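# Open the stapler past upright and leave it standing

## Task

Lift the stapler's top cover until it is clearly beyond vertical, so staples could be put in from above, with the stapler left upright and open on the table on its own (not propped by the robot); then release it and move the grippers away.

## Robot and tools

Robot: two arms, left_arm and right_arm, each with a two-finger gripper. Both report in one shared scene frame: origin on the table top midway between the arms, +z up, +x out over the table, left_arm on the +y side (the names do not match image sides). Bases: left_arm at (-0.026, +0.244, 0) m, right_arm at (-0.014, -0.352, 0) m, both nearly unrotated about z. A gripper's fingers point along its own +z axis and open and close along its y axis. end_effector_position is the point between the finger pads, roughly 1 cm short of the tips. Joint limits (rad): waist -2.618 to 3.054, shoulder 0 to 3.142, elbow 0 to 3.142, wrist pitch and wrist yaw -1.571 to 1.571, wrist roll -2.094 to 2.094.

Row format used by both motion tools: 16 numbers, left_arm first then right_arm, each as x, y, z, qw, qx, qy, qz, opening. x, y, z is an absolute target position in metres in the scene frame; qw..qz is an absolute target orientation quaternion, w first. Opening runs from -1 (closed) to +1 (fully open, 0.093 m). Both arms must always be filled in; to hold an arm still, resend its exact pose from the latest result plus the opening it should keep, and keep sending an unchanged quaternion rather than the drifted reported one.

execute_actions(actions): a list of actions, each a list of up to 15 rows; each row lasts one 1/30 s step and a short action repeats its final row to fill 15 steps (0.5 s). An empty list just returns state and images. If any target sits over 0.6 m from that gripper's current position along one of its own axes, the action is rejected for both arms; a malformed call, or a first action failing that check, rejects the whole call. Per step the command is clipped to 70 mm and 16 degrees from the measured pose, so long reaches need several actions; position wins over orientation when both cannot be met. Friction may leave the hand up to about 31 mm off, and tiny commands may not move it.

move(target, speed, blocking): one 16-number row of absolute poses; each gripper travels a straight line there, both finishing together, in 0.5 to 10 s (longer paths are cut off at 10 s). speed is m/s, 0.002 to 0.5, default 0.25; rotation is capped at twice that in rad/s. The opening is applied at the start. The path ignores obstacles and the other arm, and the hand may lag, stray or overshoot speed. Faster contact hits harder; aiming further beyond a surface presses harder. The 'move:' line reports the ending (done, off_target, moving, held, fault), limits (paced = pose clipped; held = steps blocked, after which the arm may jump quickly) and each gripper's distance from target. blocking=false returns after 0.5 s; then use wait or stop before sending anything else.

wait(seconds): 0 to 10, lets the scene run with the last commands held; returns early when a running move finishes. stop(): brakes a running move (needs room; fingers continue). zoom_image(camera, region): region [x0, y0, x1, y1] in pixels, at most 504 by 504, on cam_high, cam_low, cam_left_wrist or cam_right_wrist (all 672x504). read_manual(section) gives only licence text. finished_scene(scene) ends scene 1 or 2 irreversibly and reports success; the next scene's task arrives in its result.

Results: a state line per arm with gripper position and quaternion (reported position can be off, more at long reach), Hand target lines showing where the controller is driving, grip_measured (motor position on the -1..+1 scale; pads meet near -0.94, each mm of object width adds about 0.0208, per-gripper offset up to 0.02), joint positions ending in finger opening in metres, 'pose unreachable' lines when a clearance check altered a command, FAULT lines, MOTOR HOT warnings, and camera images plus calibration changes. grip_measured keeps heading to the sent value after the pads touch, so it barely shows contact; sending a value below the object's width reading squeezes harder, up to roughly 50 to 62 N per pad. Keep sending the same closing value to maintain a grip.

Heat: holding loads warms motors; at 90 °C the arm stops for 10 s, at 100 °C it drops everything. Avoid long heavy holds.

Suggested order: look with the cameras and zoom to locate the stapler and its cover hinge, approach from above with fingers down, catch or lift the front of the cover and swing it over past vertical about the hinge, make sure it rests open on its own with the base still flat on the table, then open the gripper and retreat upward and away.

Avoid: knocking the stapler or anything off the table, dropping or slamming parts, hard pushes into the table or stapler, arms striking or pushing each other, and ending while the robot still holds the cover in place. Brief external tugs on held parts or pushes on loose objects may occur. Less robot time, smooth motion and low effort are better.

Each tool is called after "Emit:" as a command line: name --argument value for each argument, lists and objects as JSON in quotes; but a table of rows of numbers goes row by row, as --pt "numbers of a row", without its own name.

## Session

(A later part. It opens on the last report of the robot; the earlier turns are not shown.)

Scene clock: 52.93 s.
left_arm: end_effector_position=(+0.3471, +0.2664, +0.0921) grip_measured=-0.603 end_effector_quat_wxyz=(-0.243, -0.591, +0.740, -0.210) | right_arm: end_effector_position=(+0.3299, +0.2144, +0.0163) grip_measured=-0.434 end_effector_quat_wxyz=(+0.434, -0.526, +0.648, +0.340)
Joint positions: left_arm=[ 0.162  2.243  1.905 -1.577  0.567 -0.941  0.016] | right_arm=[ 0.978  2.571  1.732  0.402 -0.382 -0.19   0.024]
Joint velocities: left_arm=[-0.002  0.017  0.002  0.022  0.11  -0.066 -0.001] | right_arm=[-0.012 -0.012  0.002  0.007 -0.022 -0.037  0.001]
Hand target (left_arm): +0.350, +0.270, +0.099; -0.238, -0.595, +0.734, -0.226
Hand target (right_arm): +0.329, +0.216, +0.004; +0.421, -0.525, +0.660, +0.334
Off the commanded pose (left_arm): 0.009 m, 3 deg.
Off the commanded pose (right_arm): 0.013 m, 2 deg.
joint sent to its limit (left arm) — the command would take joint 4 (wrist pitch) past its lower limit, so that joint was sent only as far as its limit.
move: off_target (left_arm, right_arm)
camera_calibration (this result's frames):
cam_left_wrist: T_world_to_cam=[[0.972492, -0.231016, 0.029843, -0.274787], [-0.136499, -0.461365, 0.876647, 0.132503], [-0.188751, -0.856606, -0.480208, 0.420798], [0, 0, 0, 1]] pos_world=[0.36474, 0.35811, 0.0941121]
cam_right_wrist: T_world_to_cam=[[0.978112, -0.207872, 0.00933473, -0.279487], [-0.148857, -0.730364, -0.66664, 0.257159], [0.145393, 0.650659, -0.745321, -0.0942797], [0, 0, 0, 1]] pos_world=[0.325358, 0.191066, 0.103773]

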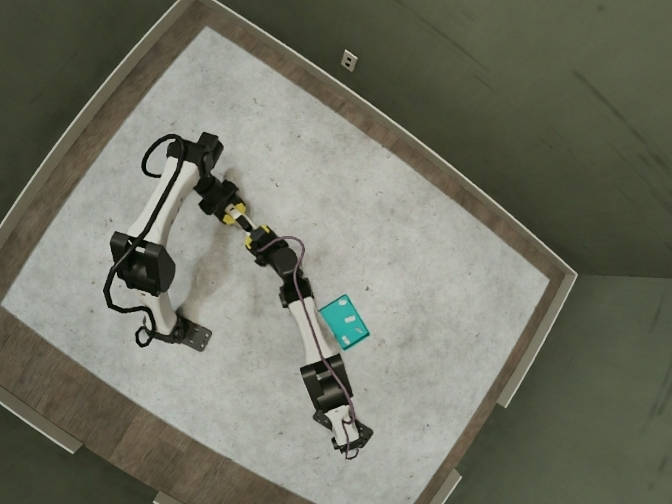

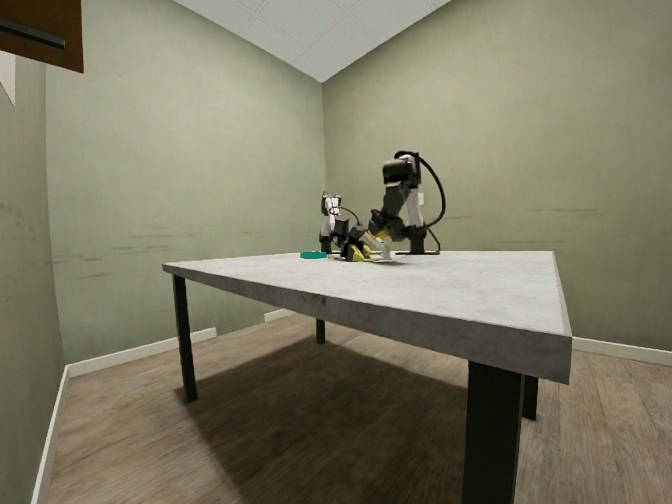

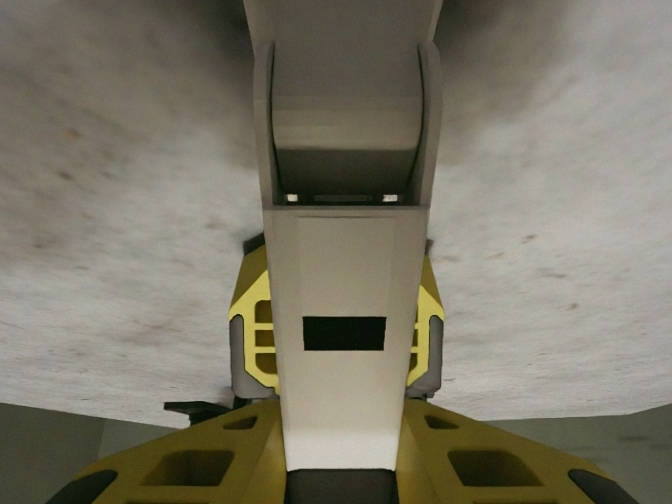

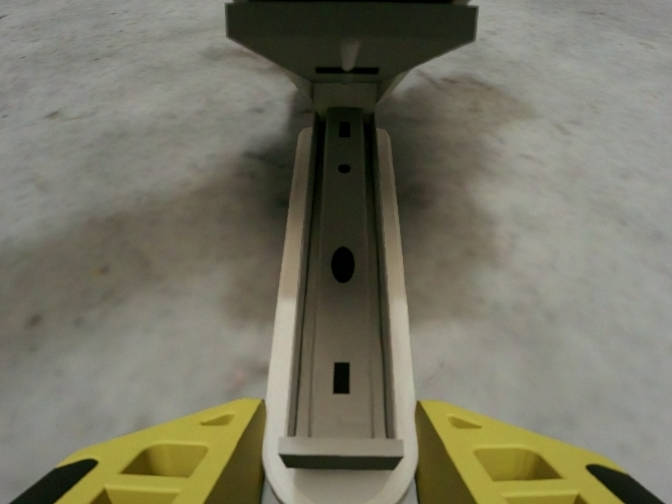

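Emit:
move --target '[0.356,0.296,0.108,-0.28,-0.58,0.73,-0.225,-0.6,0.329,0.217,0.004,0.421,-0.525,0.66,0.334,-0.5]' --speed 0.04

Emit:
move --target '[0.365,0.33,0.17,-0.15,-0.61,0.77,-0.12,0.3,0.329,0.217,0.004,0.421,-0.525,0.66,0.334,-0.5]' --speed 0.2

Emit:
move --target '[0.349,0.275,0.17,0.03,0.113,0.994,0,1,0.329,0.217,0.004,0.421,-0.525,0.66,0.334,-0.5]' --speed 0.3

Scene clock: 63.87 s.
left_arm: end_effector_position=(+0.3489, +0.2837, +0.0975) grip_measured=-0.588 end_effector_quat_wxyz=(-0.234, -0.597, +0.729, -0.239) | right_arm: end_effector_position=(+0.3298, +0.2170, +0.0208) grip_measured=-0.434 end_effector_quat_wxyz=(+0.444, -0.528, +0.639, +0.340)
Joint positions: left_arm=[ 0.219  2.243  1.914 -1.584  0.603 -0.903  0.017] | right_arm=[ 0.981  2.571  1.732  0.424 -0.379 -0.198  0.024]
Joint velocities: left_arm=[-0.007  0.002 -0.007 -0.007  0.022  0.007  0.   ] | right_arm=[-0.007 -0.002  0.002  0.007  0.037 -0.007 -0.   ]
Hand target (left_arm): +0.355, +0.295, +0.108; -0.213, -0.606, +0.725, -0.249
Hand target (right_arm): +0.328, +0.216, +0.004; +0.422, -0.525, +0.660, +0.334
Off the commanded pose (left_arm): 0.018 m, 6 deg.
Off the commanded pose (right_arm): 0.017 m, 4 deg.
joint sent to its limit (left arm) — the command would take joint 4 (wrist pitch) past its lower limit, so that joint was sent only as far as its limit.
move: off_target (left_arm, right_arm)
camera_calibration (this result's frames):
cam_left_wrist: T_world_to_cam=[[0.978757, -0.191179, 0.074061, -0.2905], [-0.152436, -0.437006, 0.886447, 0.133704], [-0.137105, -0.878906, -0.456865, 0.424578], [0, 0, 0, 1]] pos_world=[0.362922, 0.376056, 0.0969677]
cam_right_wrist: T_world_to_cam=[[0.978473, -0.204672, 0.0264629, -0.280092], [-0.132326, -0.720607, -0.6806, 0.25475], [0.158369, 0.662447, -0.732177, -0.0997134], [0, 0, 0, 1]] pos_world=[0.323564, 0.192302, 0.107787]

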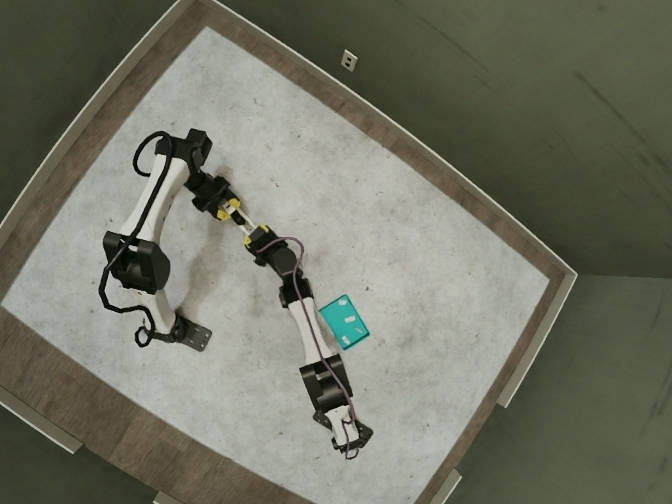

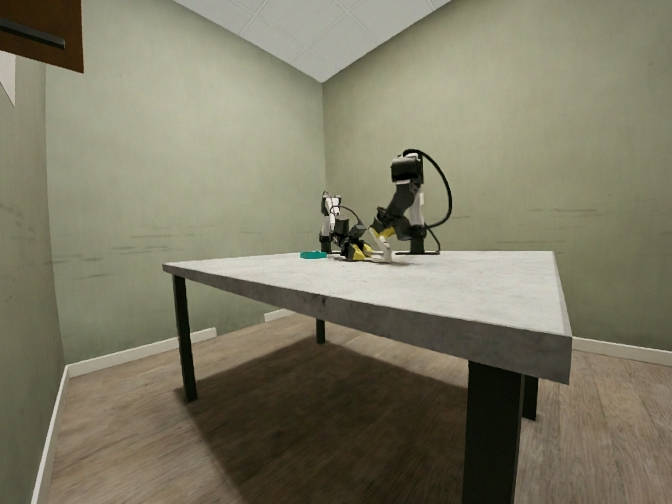

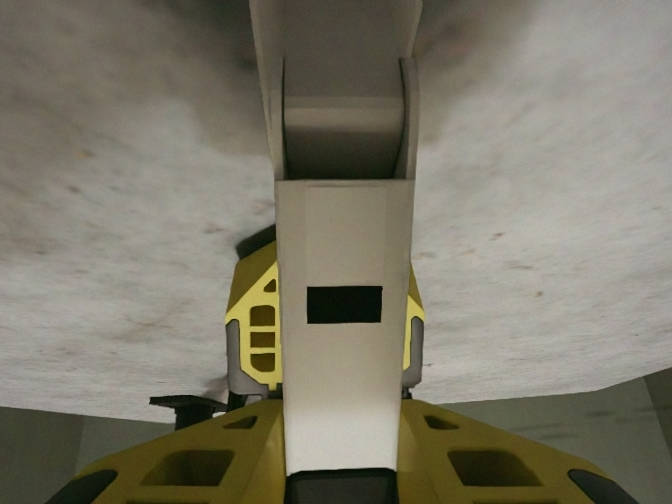

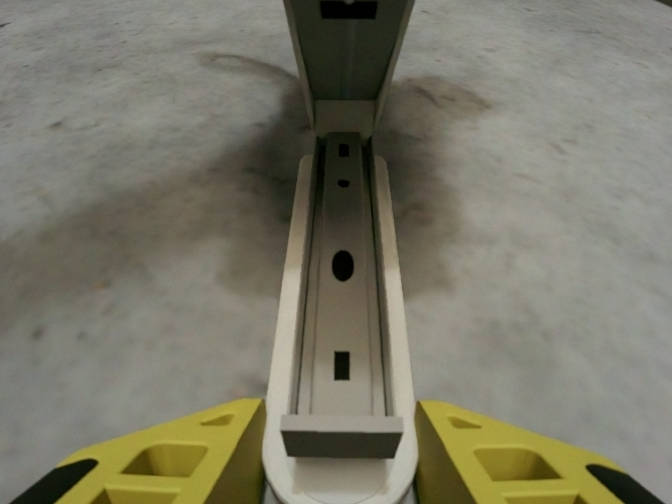

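Scene clock: 65.17 s.
left_arm: end_effector_position=(+0.3617, +0.3291, +0.1638) grip_measured=+0.299 end_effector_quat_wxyz=(-0.071, -0.627, +0.759, -0.159) | right_arm: end_effector_position=(+0.3285, +0.2146, +0.0144) grip_measured=-0.434 end_effector_quat_wxyz=(+0.431, -0.527, +0.650, +0.338)
Joint positions: left_arm=[ 0.218  2.103  2.083 -1.583  0.347 -1.014  0.06 ] | right_arm=[ 0.981  2.571  1.732  0.394 -0.376 -0.191  0.024]
Joint velocities: left_arm=[ 0.007 -0.002 -0.002  0.037  0.022  0.007  0.   ] | right_arm=[-0.002 -0.012 -0.012 -0.022 -0.037 -0.007 -0.   ]
Hand target (left_arm): +0.364, +0.329, +0.170; -0.059, -0.626, +0.761, -0.158
Hand target (right_arm): +0.329, +0.216, +0.004; +0.421, -0.525, +0.660, +0.334
Off the commanded pose (left_arm): 0.007 m, 10 deg.
Off the commanded pose (right_arm): 0.011 m, 2 deg.
joint sent to its limit (left arm) — the command would take joint 4 (wrist pitch) past its lower limit, so that joint was sent only as far as its limit.
move: off_target (left_arm, right_arm)
camera_calibration (this result's frames):
cam_left_wrist: T_world_to_cam=[[0.971771, -0.181315, 0.150951, -0.312638], [-0.235648, -0.714842, 0.658385, 0.255642], [-0.0114687, -0.675371, -0.737389, 0.430014], [0, 0, 0, 1]] pos_world=[0.368986, 0.416476, 0.19597]
cam_right_wrist: T_world_to_cam=[[0.977826, -0.20924, 0.00862137, -0.277706], [-0.15159, -0.735618, -0.660217, 0.257719], [0.144486, 0.644271, -0.751026, -0.093821], [0, 0, 0, 1]] pos_world=[0.324172, 0.191922, 0.102083]

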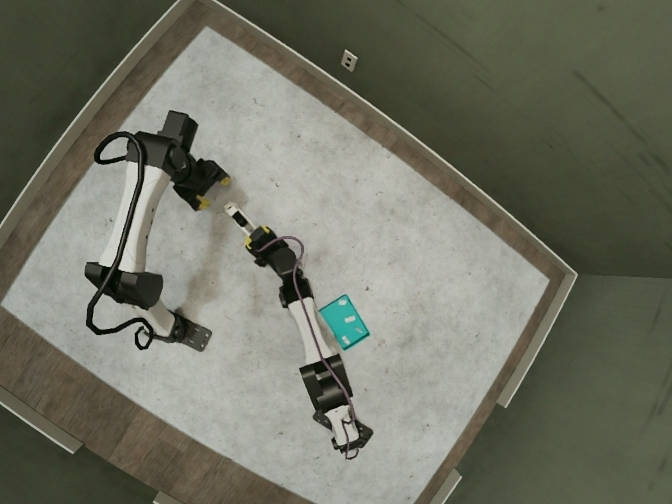

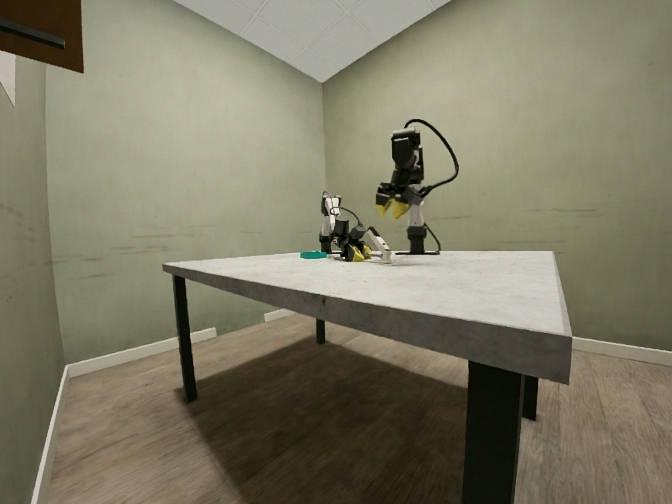

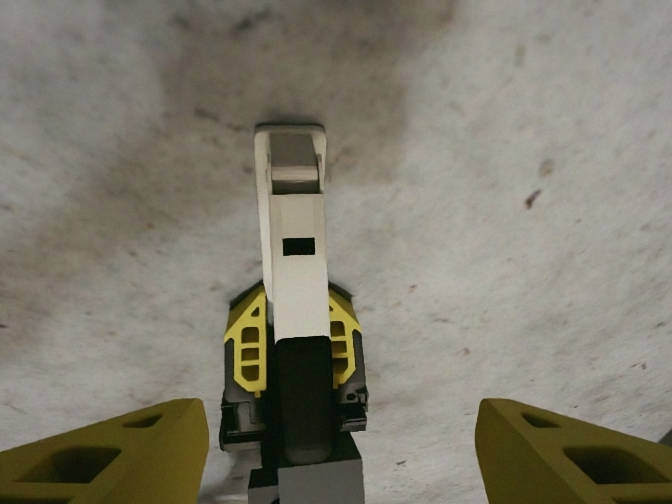

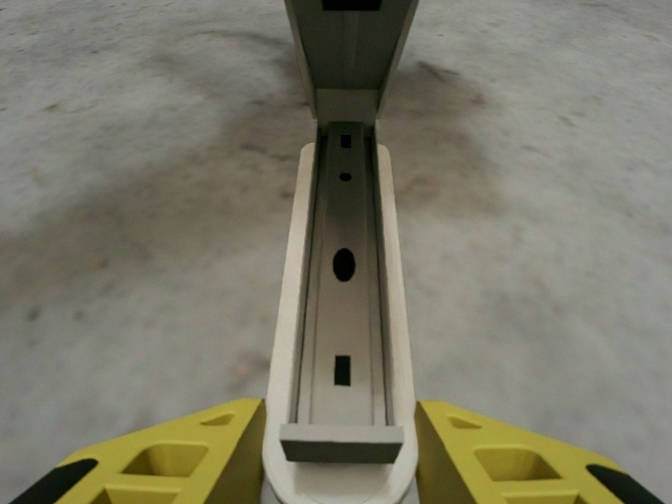

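Scene clock: 68.50 s.
left_arm: end_effector_position=(+0.3507, +0.2771, +0.1703) grip_measured=+1.000 end_effector_quat_wxyz=(+0.027, +0.106, +0.994, -0.004) | right_arm: end_effector_position=(+0.3285, +0.2146, +0.0144) grip_measured=-0.434 end_effector_quat_wxyz=(+0.431, -0.527, +0.650, +0.338)
Joint positions: left_arm=[-0.047  1.956  1.932 -1.496  0.018  0.308  0.093] | right_arm=[ 0.981  2.571  1.732  0.394 -0.376 -0.191  0.024]
Joint velocities: left_arm=[-0.007  0.002 -0.017  0.051 -0.007 -0.007  0.   ] | right_arm=[ 0.007  0.017 -0.007  0.022 -0.051 -0.037 -0.   ]
Hand target (left_arm): +0.349, +0.276, +0.170; +0.029, +0.113, +0.993, -0.000
Hand target (right_arm): +0.329, +0.216, +0.004; +0.421, -0.525, +0.660, +0.334
Off the commanded pose (left_arm): 0.003 m, 1 deg.
Off the commanded pose (right_arm): 0.011 m, 2 deg.
move: off_target (right_arm)
camera_calibration (this result's frames):
cam_left_wrist: T_world_to_cam=[[-0.227493, -0.973758, -0.00657247, 0.354687], [-0.910927, 0.210419, 0.354875, 0.243774], [-0.344179, 0.0867184, -0.934891, 0.338695], [0, 0, 0, 1]] pos_world=[0.41932, 0.264713, 0.232465]
cam_right_wrist: T_world_to_cam=[[0.977826, -0.20924, 0.00862137, -0.277706], [-0.15159, -0.735618, -0.660217, 0.257719], [0.144486, 0.644271, -0.751026, -0.093821], [0, 0, 0, 1]] pos_world=[0.324172, 0.191922, 0.102083]

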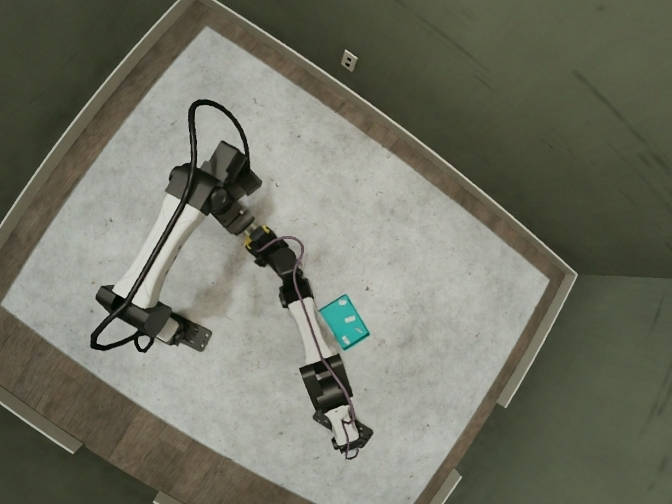

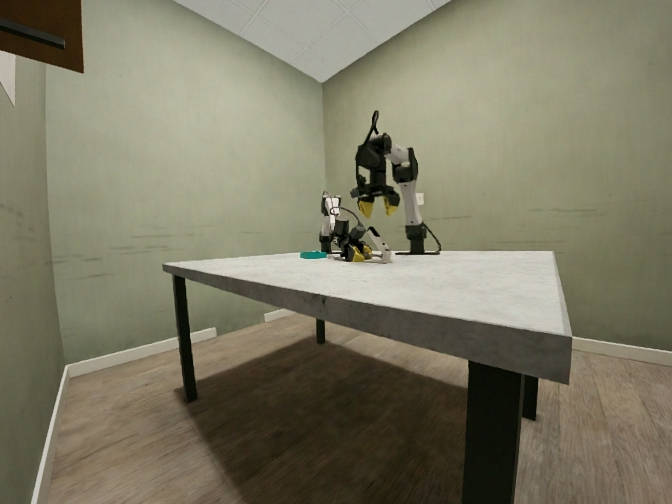

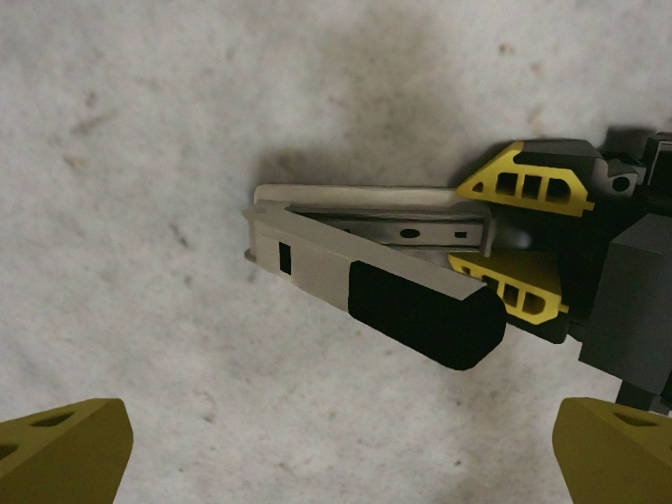

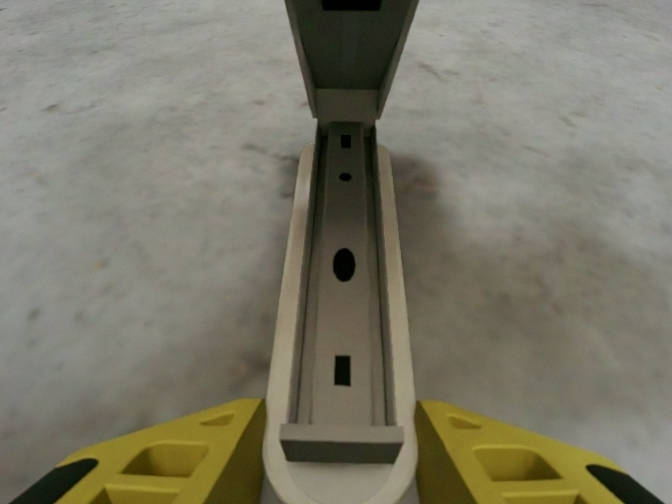

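Emit:
move --target '[0.345,0.261,0.135,0,0.113,0.994,0,1,0.329,0.217,0.004,0.421,-0.525,0.66,0.334,-0.5]' --speed 0.07

Scene clock: 75.87 s.
left_arm: end_effector_position=(+0.3466, +0.2628, +0.1413) grip_measured=+1.000 end_effector_quat_wxyz=(+0.006, +0.113, +0.994, -0.002) | right_arm: end_effector_position=(+0.3285, +0.2146, +0.0144) grip_measured=-0.434 end_effector_quat_wxyz=(+0.431, -0.527, +0.650, +0.338)
Joint positions: left_arm=[-0.09   1.956  1.817 -1.421  0.006  0.279  0.093] | right_arm=[ 0.981  2.571  1.732  0.394 -0.376 -0.191  0.024]
Joint velocities: left_arm=[ 0.017  0.002  0.002 -0.007 -0.051  0.007  0.   ] | right_arm=[-0.012  0.002 -0.002  0.051  0.037 -0.051 -0.   ]
Hand target (left_arm): +0.345, +0.261, +0.135; +0.000, +0.113, +0.994, -0.000
Hand target (right_arm): +0.329, +0.216, +0.004; +0.421, -0.525, +0.660, +0.334
Off the commanded pose (left_arm): 0.007 m, 1 deg.
Off the commanded pose (right_arm): 0.011 m, 2 deg.
move: off_target (right_arm)
camera_calibration (this result's frames):
cam_left_wrist: T_world_to_cam=[[-0.24073, -0.970583, -0.00424789, 0.343039], [-0.892675, 0.219684, 0.393535, 0.23909], [-0.381025, 0.0985274, -0.9193, 0.318865], [0, 0, 0, 1]] pos_world=[0.417504, 0.249007, 0.200499]
cam_right_wrist: T_world_to_cam=[[0.977826, -0.20924, 0.00862137, -0.277706], [-0.15159, -0.735618, -0.660217, 0.257719], [0.144486, 0.644271, -0.751026, -0.093821], [0, 0, 0, 1]] pos_world=[0.324172, 0.191922, 0.102083]

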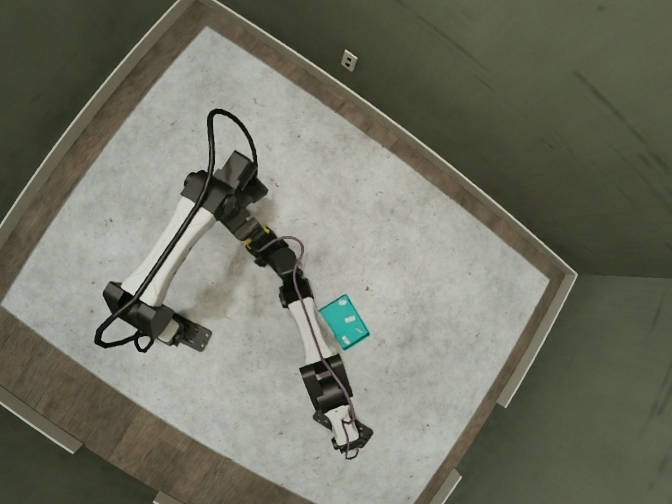

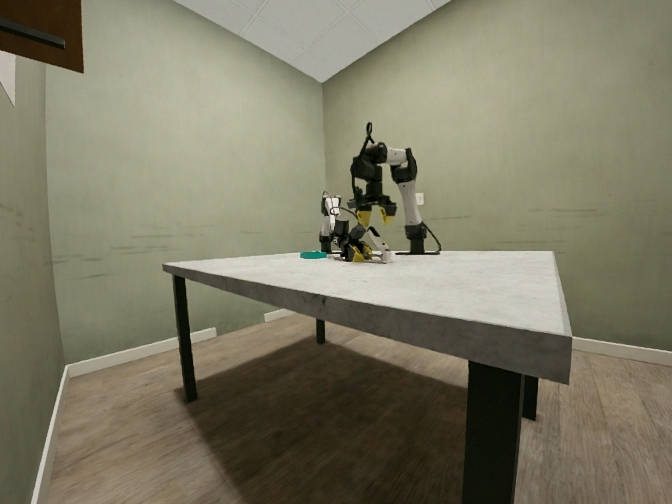

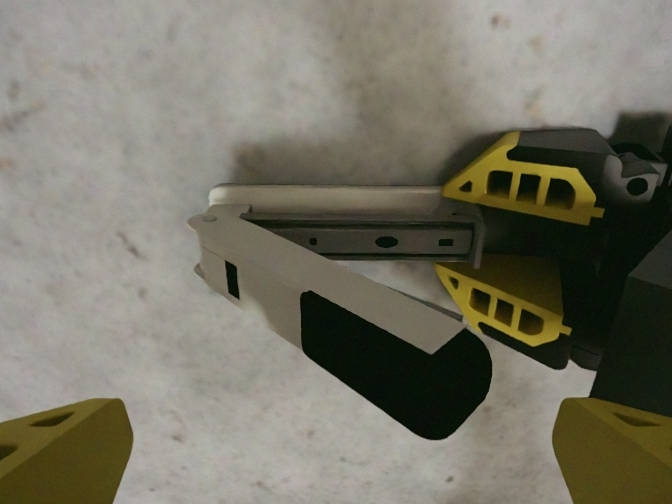

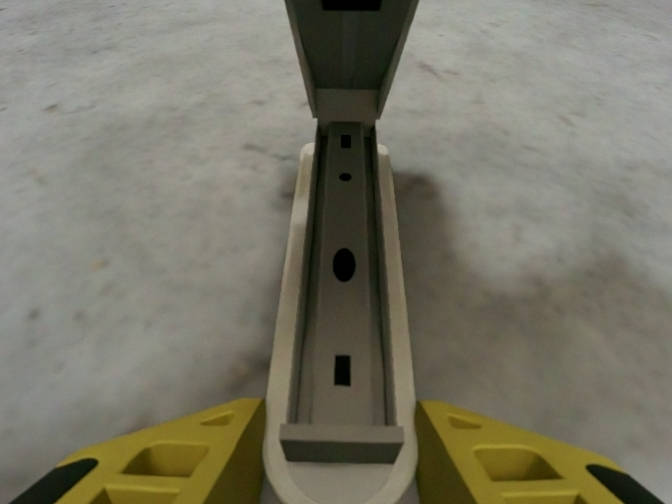

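Emit:
move --target '[0.344,0.265,0.088,0,0.113,0.994,0,1,0.329,0.217,0.004,0.421,-0.525,0.66,0.334,-0.5]' --speed 0.05

Emit:
move --target '[0.378,0.405,0.093,0,0.113,0.994,0,1,0.329,0.217,0.004,0.421,-0.525,0.66,0.334,-0.5]' --speed 0.07

Scene clock: 84.23 s.
left_arm: end_effector_position=(+0.3472, +0.2669, +0.1077) grip_measured=+1.000 end_effector_quat_wxyz=(+0.016, +0.111, +0.994, -0.001) | right_arm: end_effector_position=(+0.3285, +0.2146, +0.0144) grip_measured=-0.434 end_effector_quat_wxyz=(+0.430, -0.526, +0.651, +0.338)
Joint positions: left_arm=[-0.078  1.936  1.656 -1.261  0.008  0.287  0.093] | right_arm=[ 0.981  2.571  1.732  0.394 -0.376 -0.188  0.024]
Joint velocities: left_arm=[ 0.002 -0.002 -0.007  0.022  0.007  0.007  0.   ] | right_arm=[-0.007 -0.002  0.002  0.081  0.051  0.022  0.001]
Hand target (left_arm): +0.344, +0.265, +0.089; -0.001, +0.113, +0.994, -0.000
Hand target (right_arm): +0.329, +0.216, +0.004; +0.421, -0.525, +0.660, +0.334
Off the commanded pose (left_arm): 0.020 m, 2 deg.
Off the commanded pose (right_arm): 0.011 m, 2 deg.
move: off_target (left_arm, right_arm)
camera_calibration (this result's frames):
cam_left_wrist: T_world_to_cam=[[-0.237291, -0.971397, -0.0089788, 0.346578], [-0.900793, 0.216565, 0.376392, 0.257427], [-0.363682, 0.0974024, -0.926417, 0.282904], [0, 0, 0, 1]] pos_world=[0.417016, 0.25336, 0.168305]
cam_right_wrist: T_world_to_cam=[[0.977589, -0.21044, 0.00582571, -0.27733], [-0.154289, -0.73502, -0.660258, 0.258478], [0.143227, 0.644562, -0.751016, -0.0934701], [0, 0, 0, 1]] pos_world=[0.324383, 0.191873, 0.10208]

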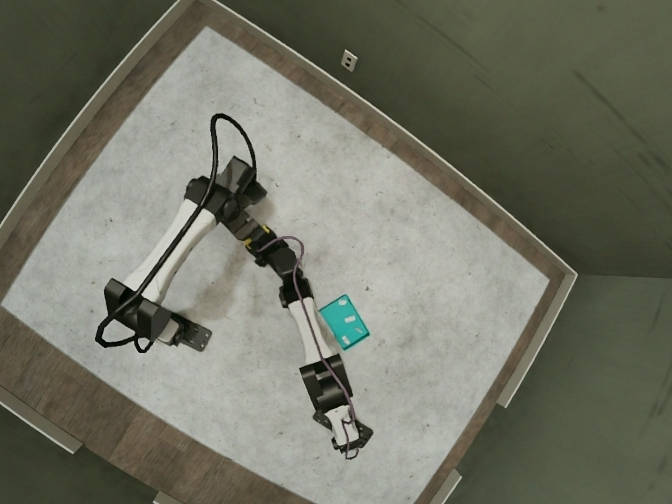

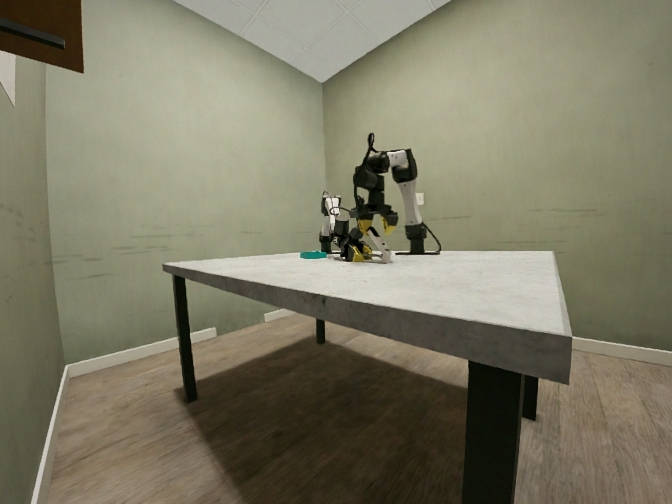

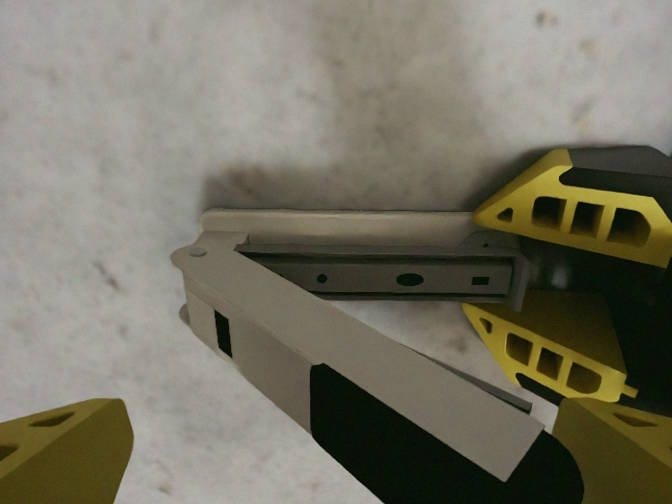

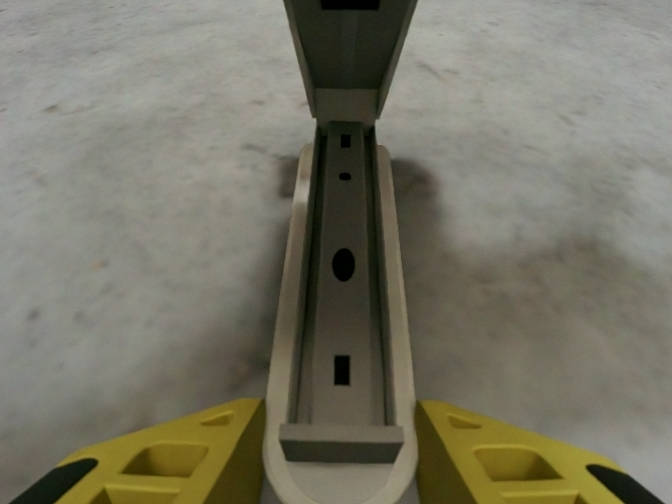

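Scene clock: 86.60 s.
left_arm: end_effector_position=(+0.3778, +0.4008, +0.0941) grip_measured=+1.000 end_effector_quat_wxyz=(+0.003, +0.112, +0.994, -0.002) | right_arm: end_effector_position=(+0.3286, +0.2146, +0.0145) grip_measured=-0.434 end_effector_quat_wxyz=(+0.431, -0.526, +0.650, +0.338)
Joint positions: left_arm=[ 0.23   2.223  2.035 -1.379  0.006  0.597  0.093] | right_arm=[ 0.981  2.571  1.732  0.394 -0.376 -0.188  0.024]
Joint velocities: left_arm=[-0.007 -0.017  0.017 -0.037 -0.095 -0.007  0.   ] | right_arm=[-0.012  0.007 -0.017 -0.037 -0.037 -0.051  0.   ]
Hand target (left_arm): +0.378, +0.404, +0.093; -0.001, +0.113, +0.994, -0.000
Hand target (right_arm): +0.329, +0.216, +0.004; +0.421, -0.525, +0.660, +0.334
Off the commanded pose (left_arm): 0.004 m, 0 deg.
Off the commanded pose (right_arm): 0.011 m, 2 deg.
move: off_target (right_arm)
camera_calibration (this result's frames):
cam_left_wrist: T_world_to_cam=[[-0.238886, -0.971038, -0.00442357, 0.483847], [-0.890863, 0.217345, 0.398904, 0.254908], [-0.386389, 0.0992334, -0.916982, 0.275295], [0, 0, 0, 1]] pos_world=[0.449043, 0.387112, 0.152897]
cam_right_wrist: T_world_to_cam=[[0.977618, -0.210292, 0.00633259, -0.277395], [-0.153802, -0.734893, -0.660513, 0.258373], [0.143554, 0.644756, -0.750788, -0.0935859], [0, 0, 0, 1]] pos_world=[0.324359, 0.191882, 0.102152]

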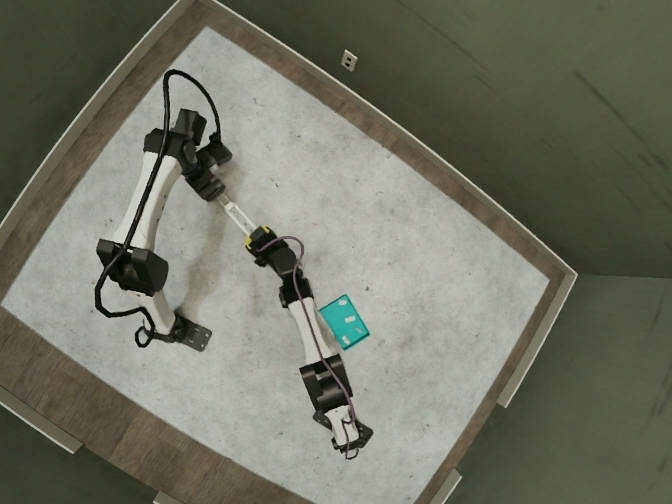

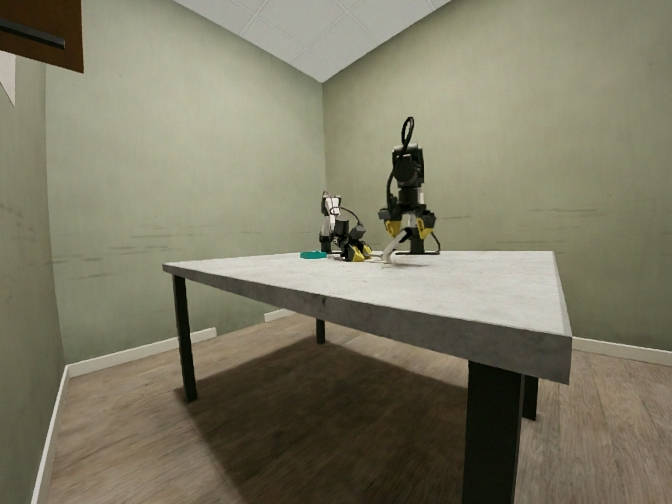

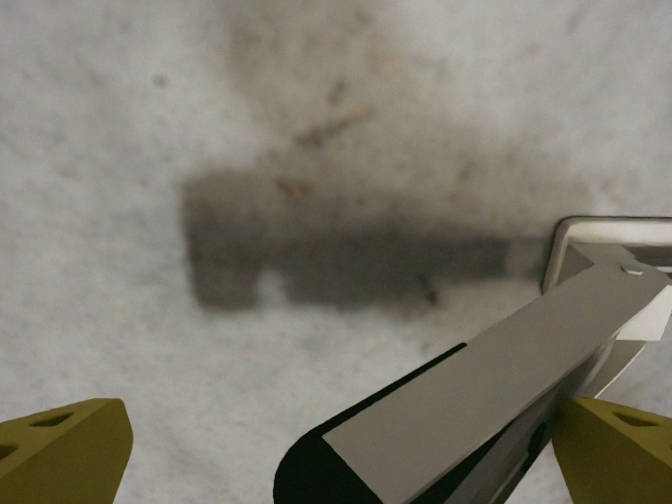

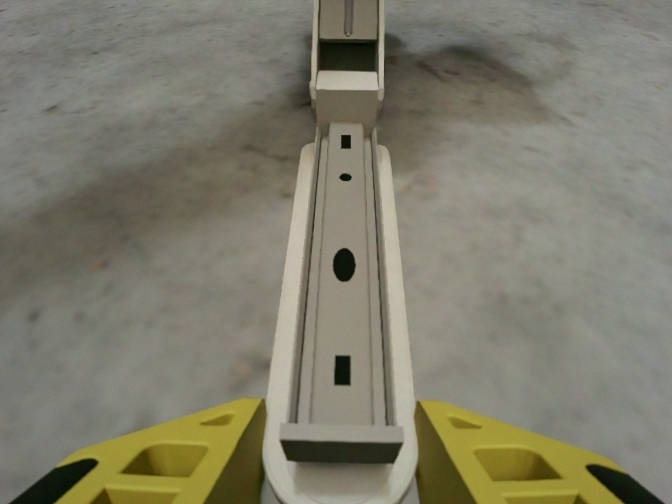

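Emit:
move --target '[0.378,0.4,0.19,0.05,0.113,0.994,0,1,0.329,0.215,0.012,0.421,-0.525,0.66,0.334,0.6]'

Emit:
move --target '[0.28,0.42,0.24,0.2,0.113,0.97,0,1,0.29,0.04,0.1,0.421,-0.525,0.66,0.334,0.6]'

Scene clock: 91.13 s.
left_arm: end_effector_position=(+0.3778, +0.3975, +0.1893) grip_measured=+1.000 end_effector_quat_wxyz=(+0.071, +0.113, +0.991, +0.015) | right_arm: end_effector_position=(+0.3285, +0.2144, +0.0141) grip_measured=+0.597 end_effector_quat_wxyz=(+0.430, -0.526, +0.651, +0.338)
Joint positions: left_arm=[ 0.236  2.147  2.29  -1.573  0.04   0.603  0.093] | right_arm=[ 0.981  2.571  1.732  0.392 -0.376 -0.187  0.074]
Joint velocities: left_arm=[-0.007  0.007  0.012 -0.007  0.007 -0.037  0.   ] | right_arm=[ 0.012 -0.012 -0.002 -0.007 -0.007 -0.022  0.   ]
Hand target (left_arm): +0.377, +0.400, +0.189; +0.071, +0.112, +0.991, +0.011
Hand target (right_arm): +0.329, +0.215, +0.012; +0.421, -0.525, +0.660, +0.334
Off the commanded pose (left_arm): 0.003 m, 3 deg.
Off the commanded pose (right_arm): 0.002 m, 1 deg.
joint sent to its limit (left arm) — the command would take joint 4 (wrist pitch) past its lower limit, so that joint was sent only as far as its limit.
move: off_target (left_arm)
camera_calibration (this result's frames):
cam_left_wrist: T_world_to_cam=[[-0.237393, -0.969781, -0.0563041, 0.489794], [-0.937335, 0.213462, 0.275384, 0.260114], [-0.255043, 0.11815, -0.959684, 0.313838], [0, 0, 0, 1]] pos_world=[0.440129, 0.382388, 0.257132]
cam_right_wrist: T_world_to_cam=[[0.977533, -0.210734, 0.00449775, -0.277166], [-0.155562, -0.735679, -0.659224, 0.25871], [0.14223, 0.643714, -0.751933, -0.0930946], [0, 0, 0, 1]] pos_world=[0.324425, 0.191846, 0.101794]

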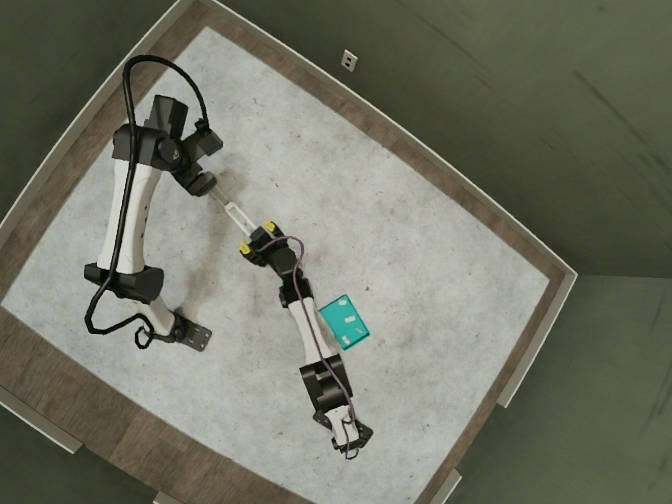

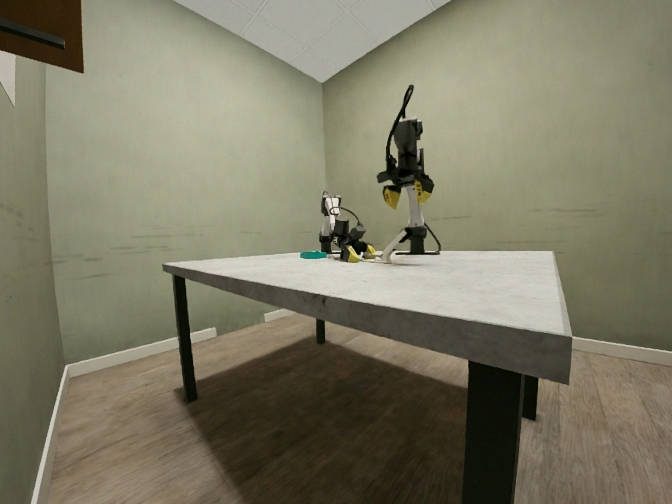

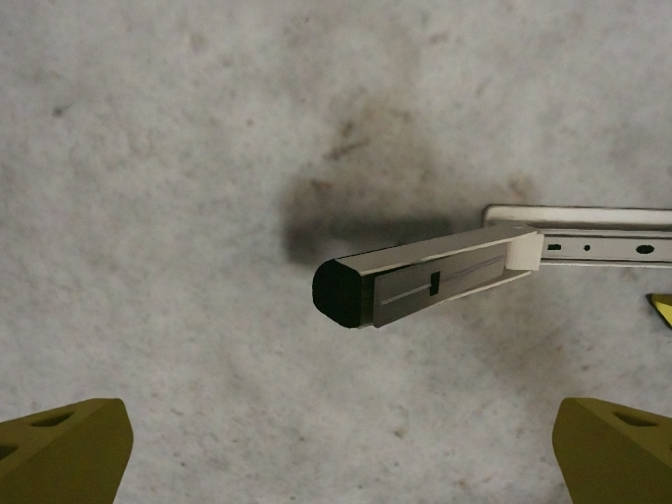

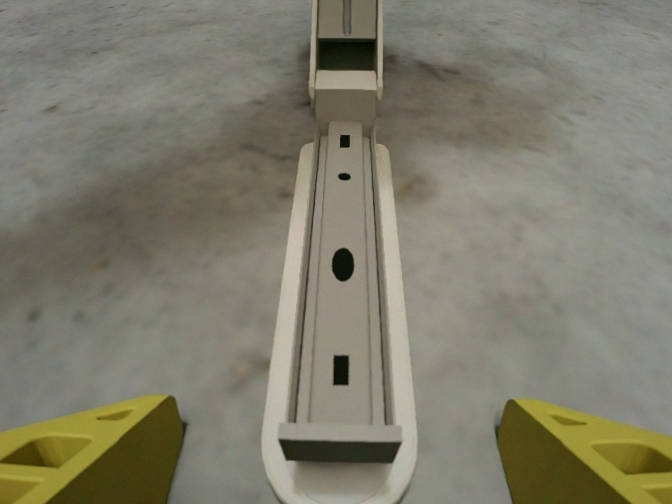

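Scene clock: 92.60 s.
left_arm: end_effector_position=(+0.2811, +0.4207, +0.2423) grip_measured=+1.000 end_effector_quat_wxyz=(+0.198, +0.111, +0.974, +0.003) | right_arm: end_effector_position=(+0.2985, +0.0476, +0.1112) grip_measured=+0.597 end_effector_quat_wxyz=(+0.435, -0.522, +0.653, +0.334)
Joint positions: left_arm=[ 0.505  1.672  1.805 -1.404  0.266  0.835  0.093] | right_arm=[ 0.784  1.894  1.011  0.401 -0.538 -0.281  0.074]
Joint velocities: left_arm=[ 0.002 -0.012  0.007  0.007  0.007  0.007  0.   ] | right_arm=[ 0.002  0.017  0.002 -0.095 -0.022 -0.066 -0.001]
Hand target (left_arm): +0.280, +0.420, +0.239; +0.200, +0.113, +0.973, +0.000
Hand target (right_arm): +0.293, +0.040, +0.102; +0.421, -0.525, +0.660, +0.334
Off the commanded pose (left_arm): 0.003 m, 1 deg.
Off the commanded pose (right_arm): 0.016 m, 2 deg.
move: off_target (right_arm)
camera_calibration (this result's frames):
cam_left_wrist: T_world_to_cam=[[-0.228286, -0.971478, -0.0641486, 0.492381], [-0.973568, 0.227301, 0.0223576, 0.215655], [-0.00713887, 0.067557, -0.99769, 0.298167], [0, 0, 0, 1]] pos_world=[0.324488, 0.409176, 0.324242]
cam_right_wrist: T_world_to_cam=[[0.974147, -0.225687, 0.0101703, -0.282371], [-0.162594, -0.731647, -0.662009, 0.197543], [0.156848, 0.64324, -0.749427, 0.0869293], [0, 0, 0, 1]] pos_world=[0.293555, 0.0248882, 0.198794]

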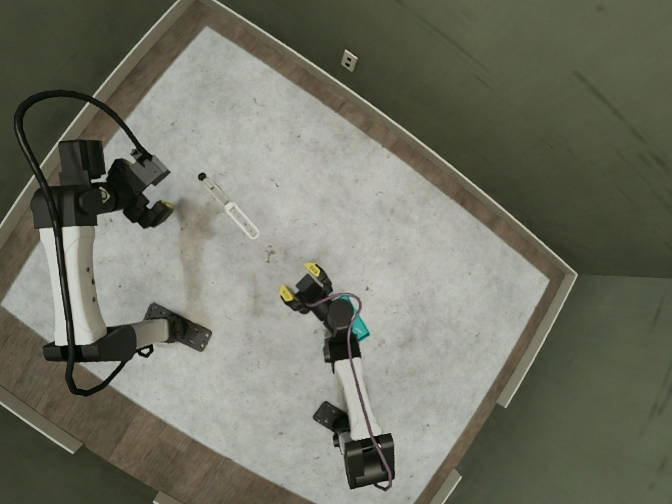

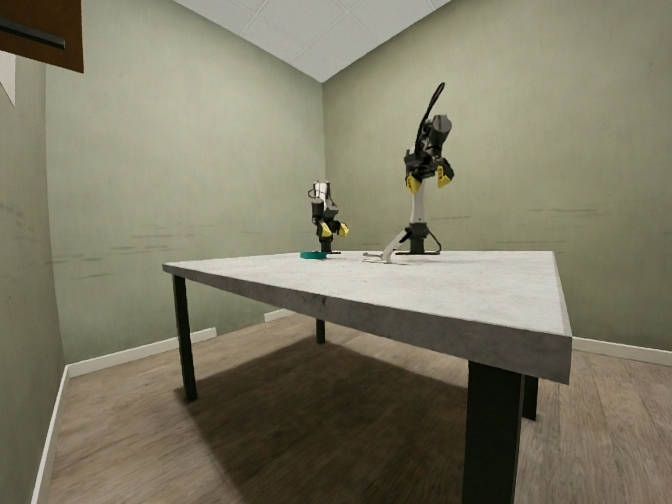

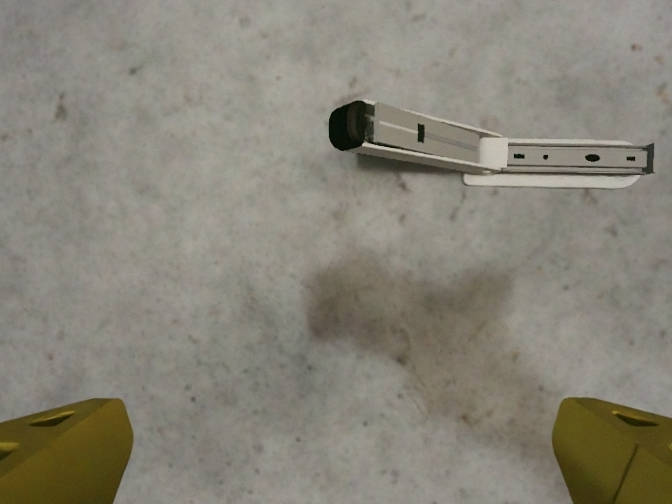

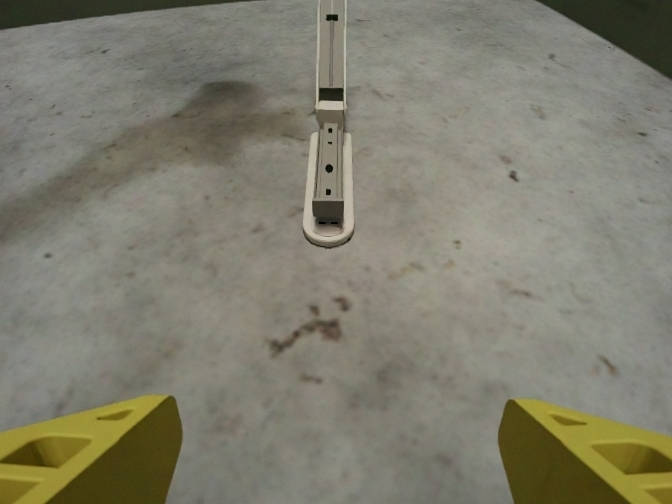

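Emit:
finished_scene --scene 2

The scene is finished: the task was done.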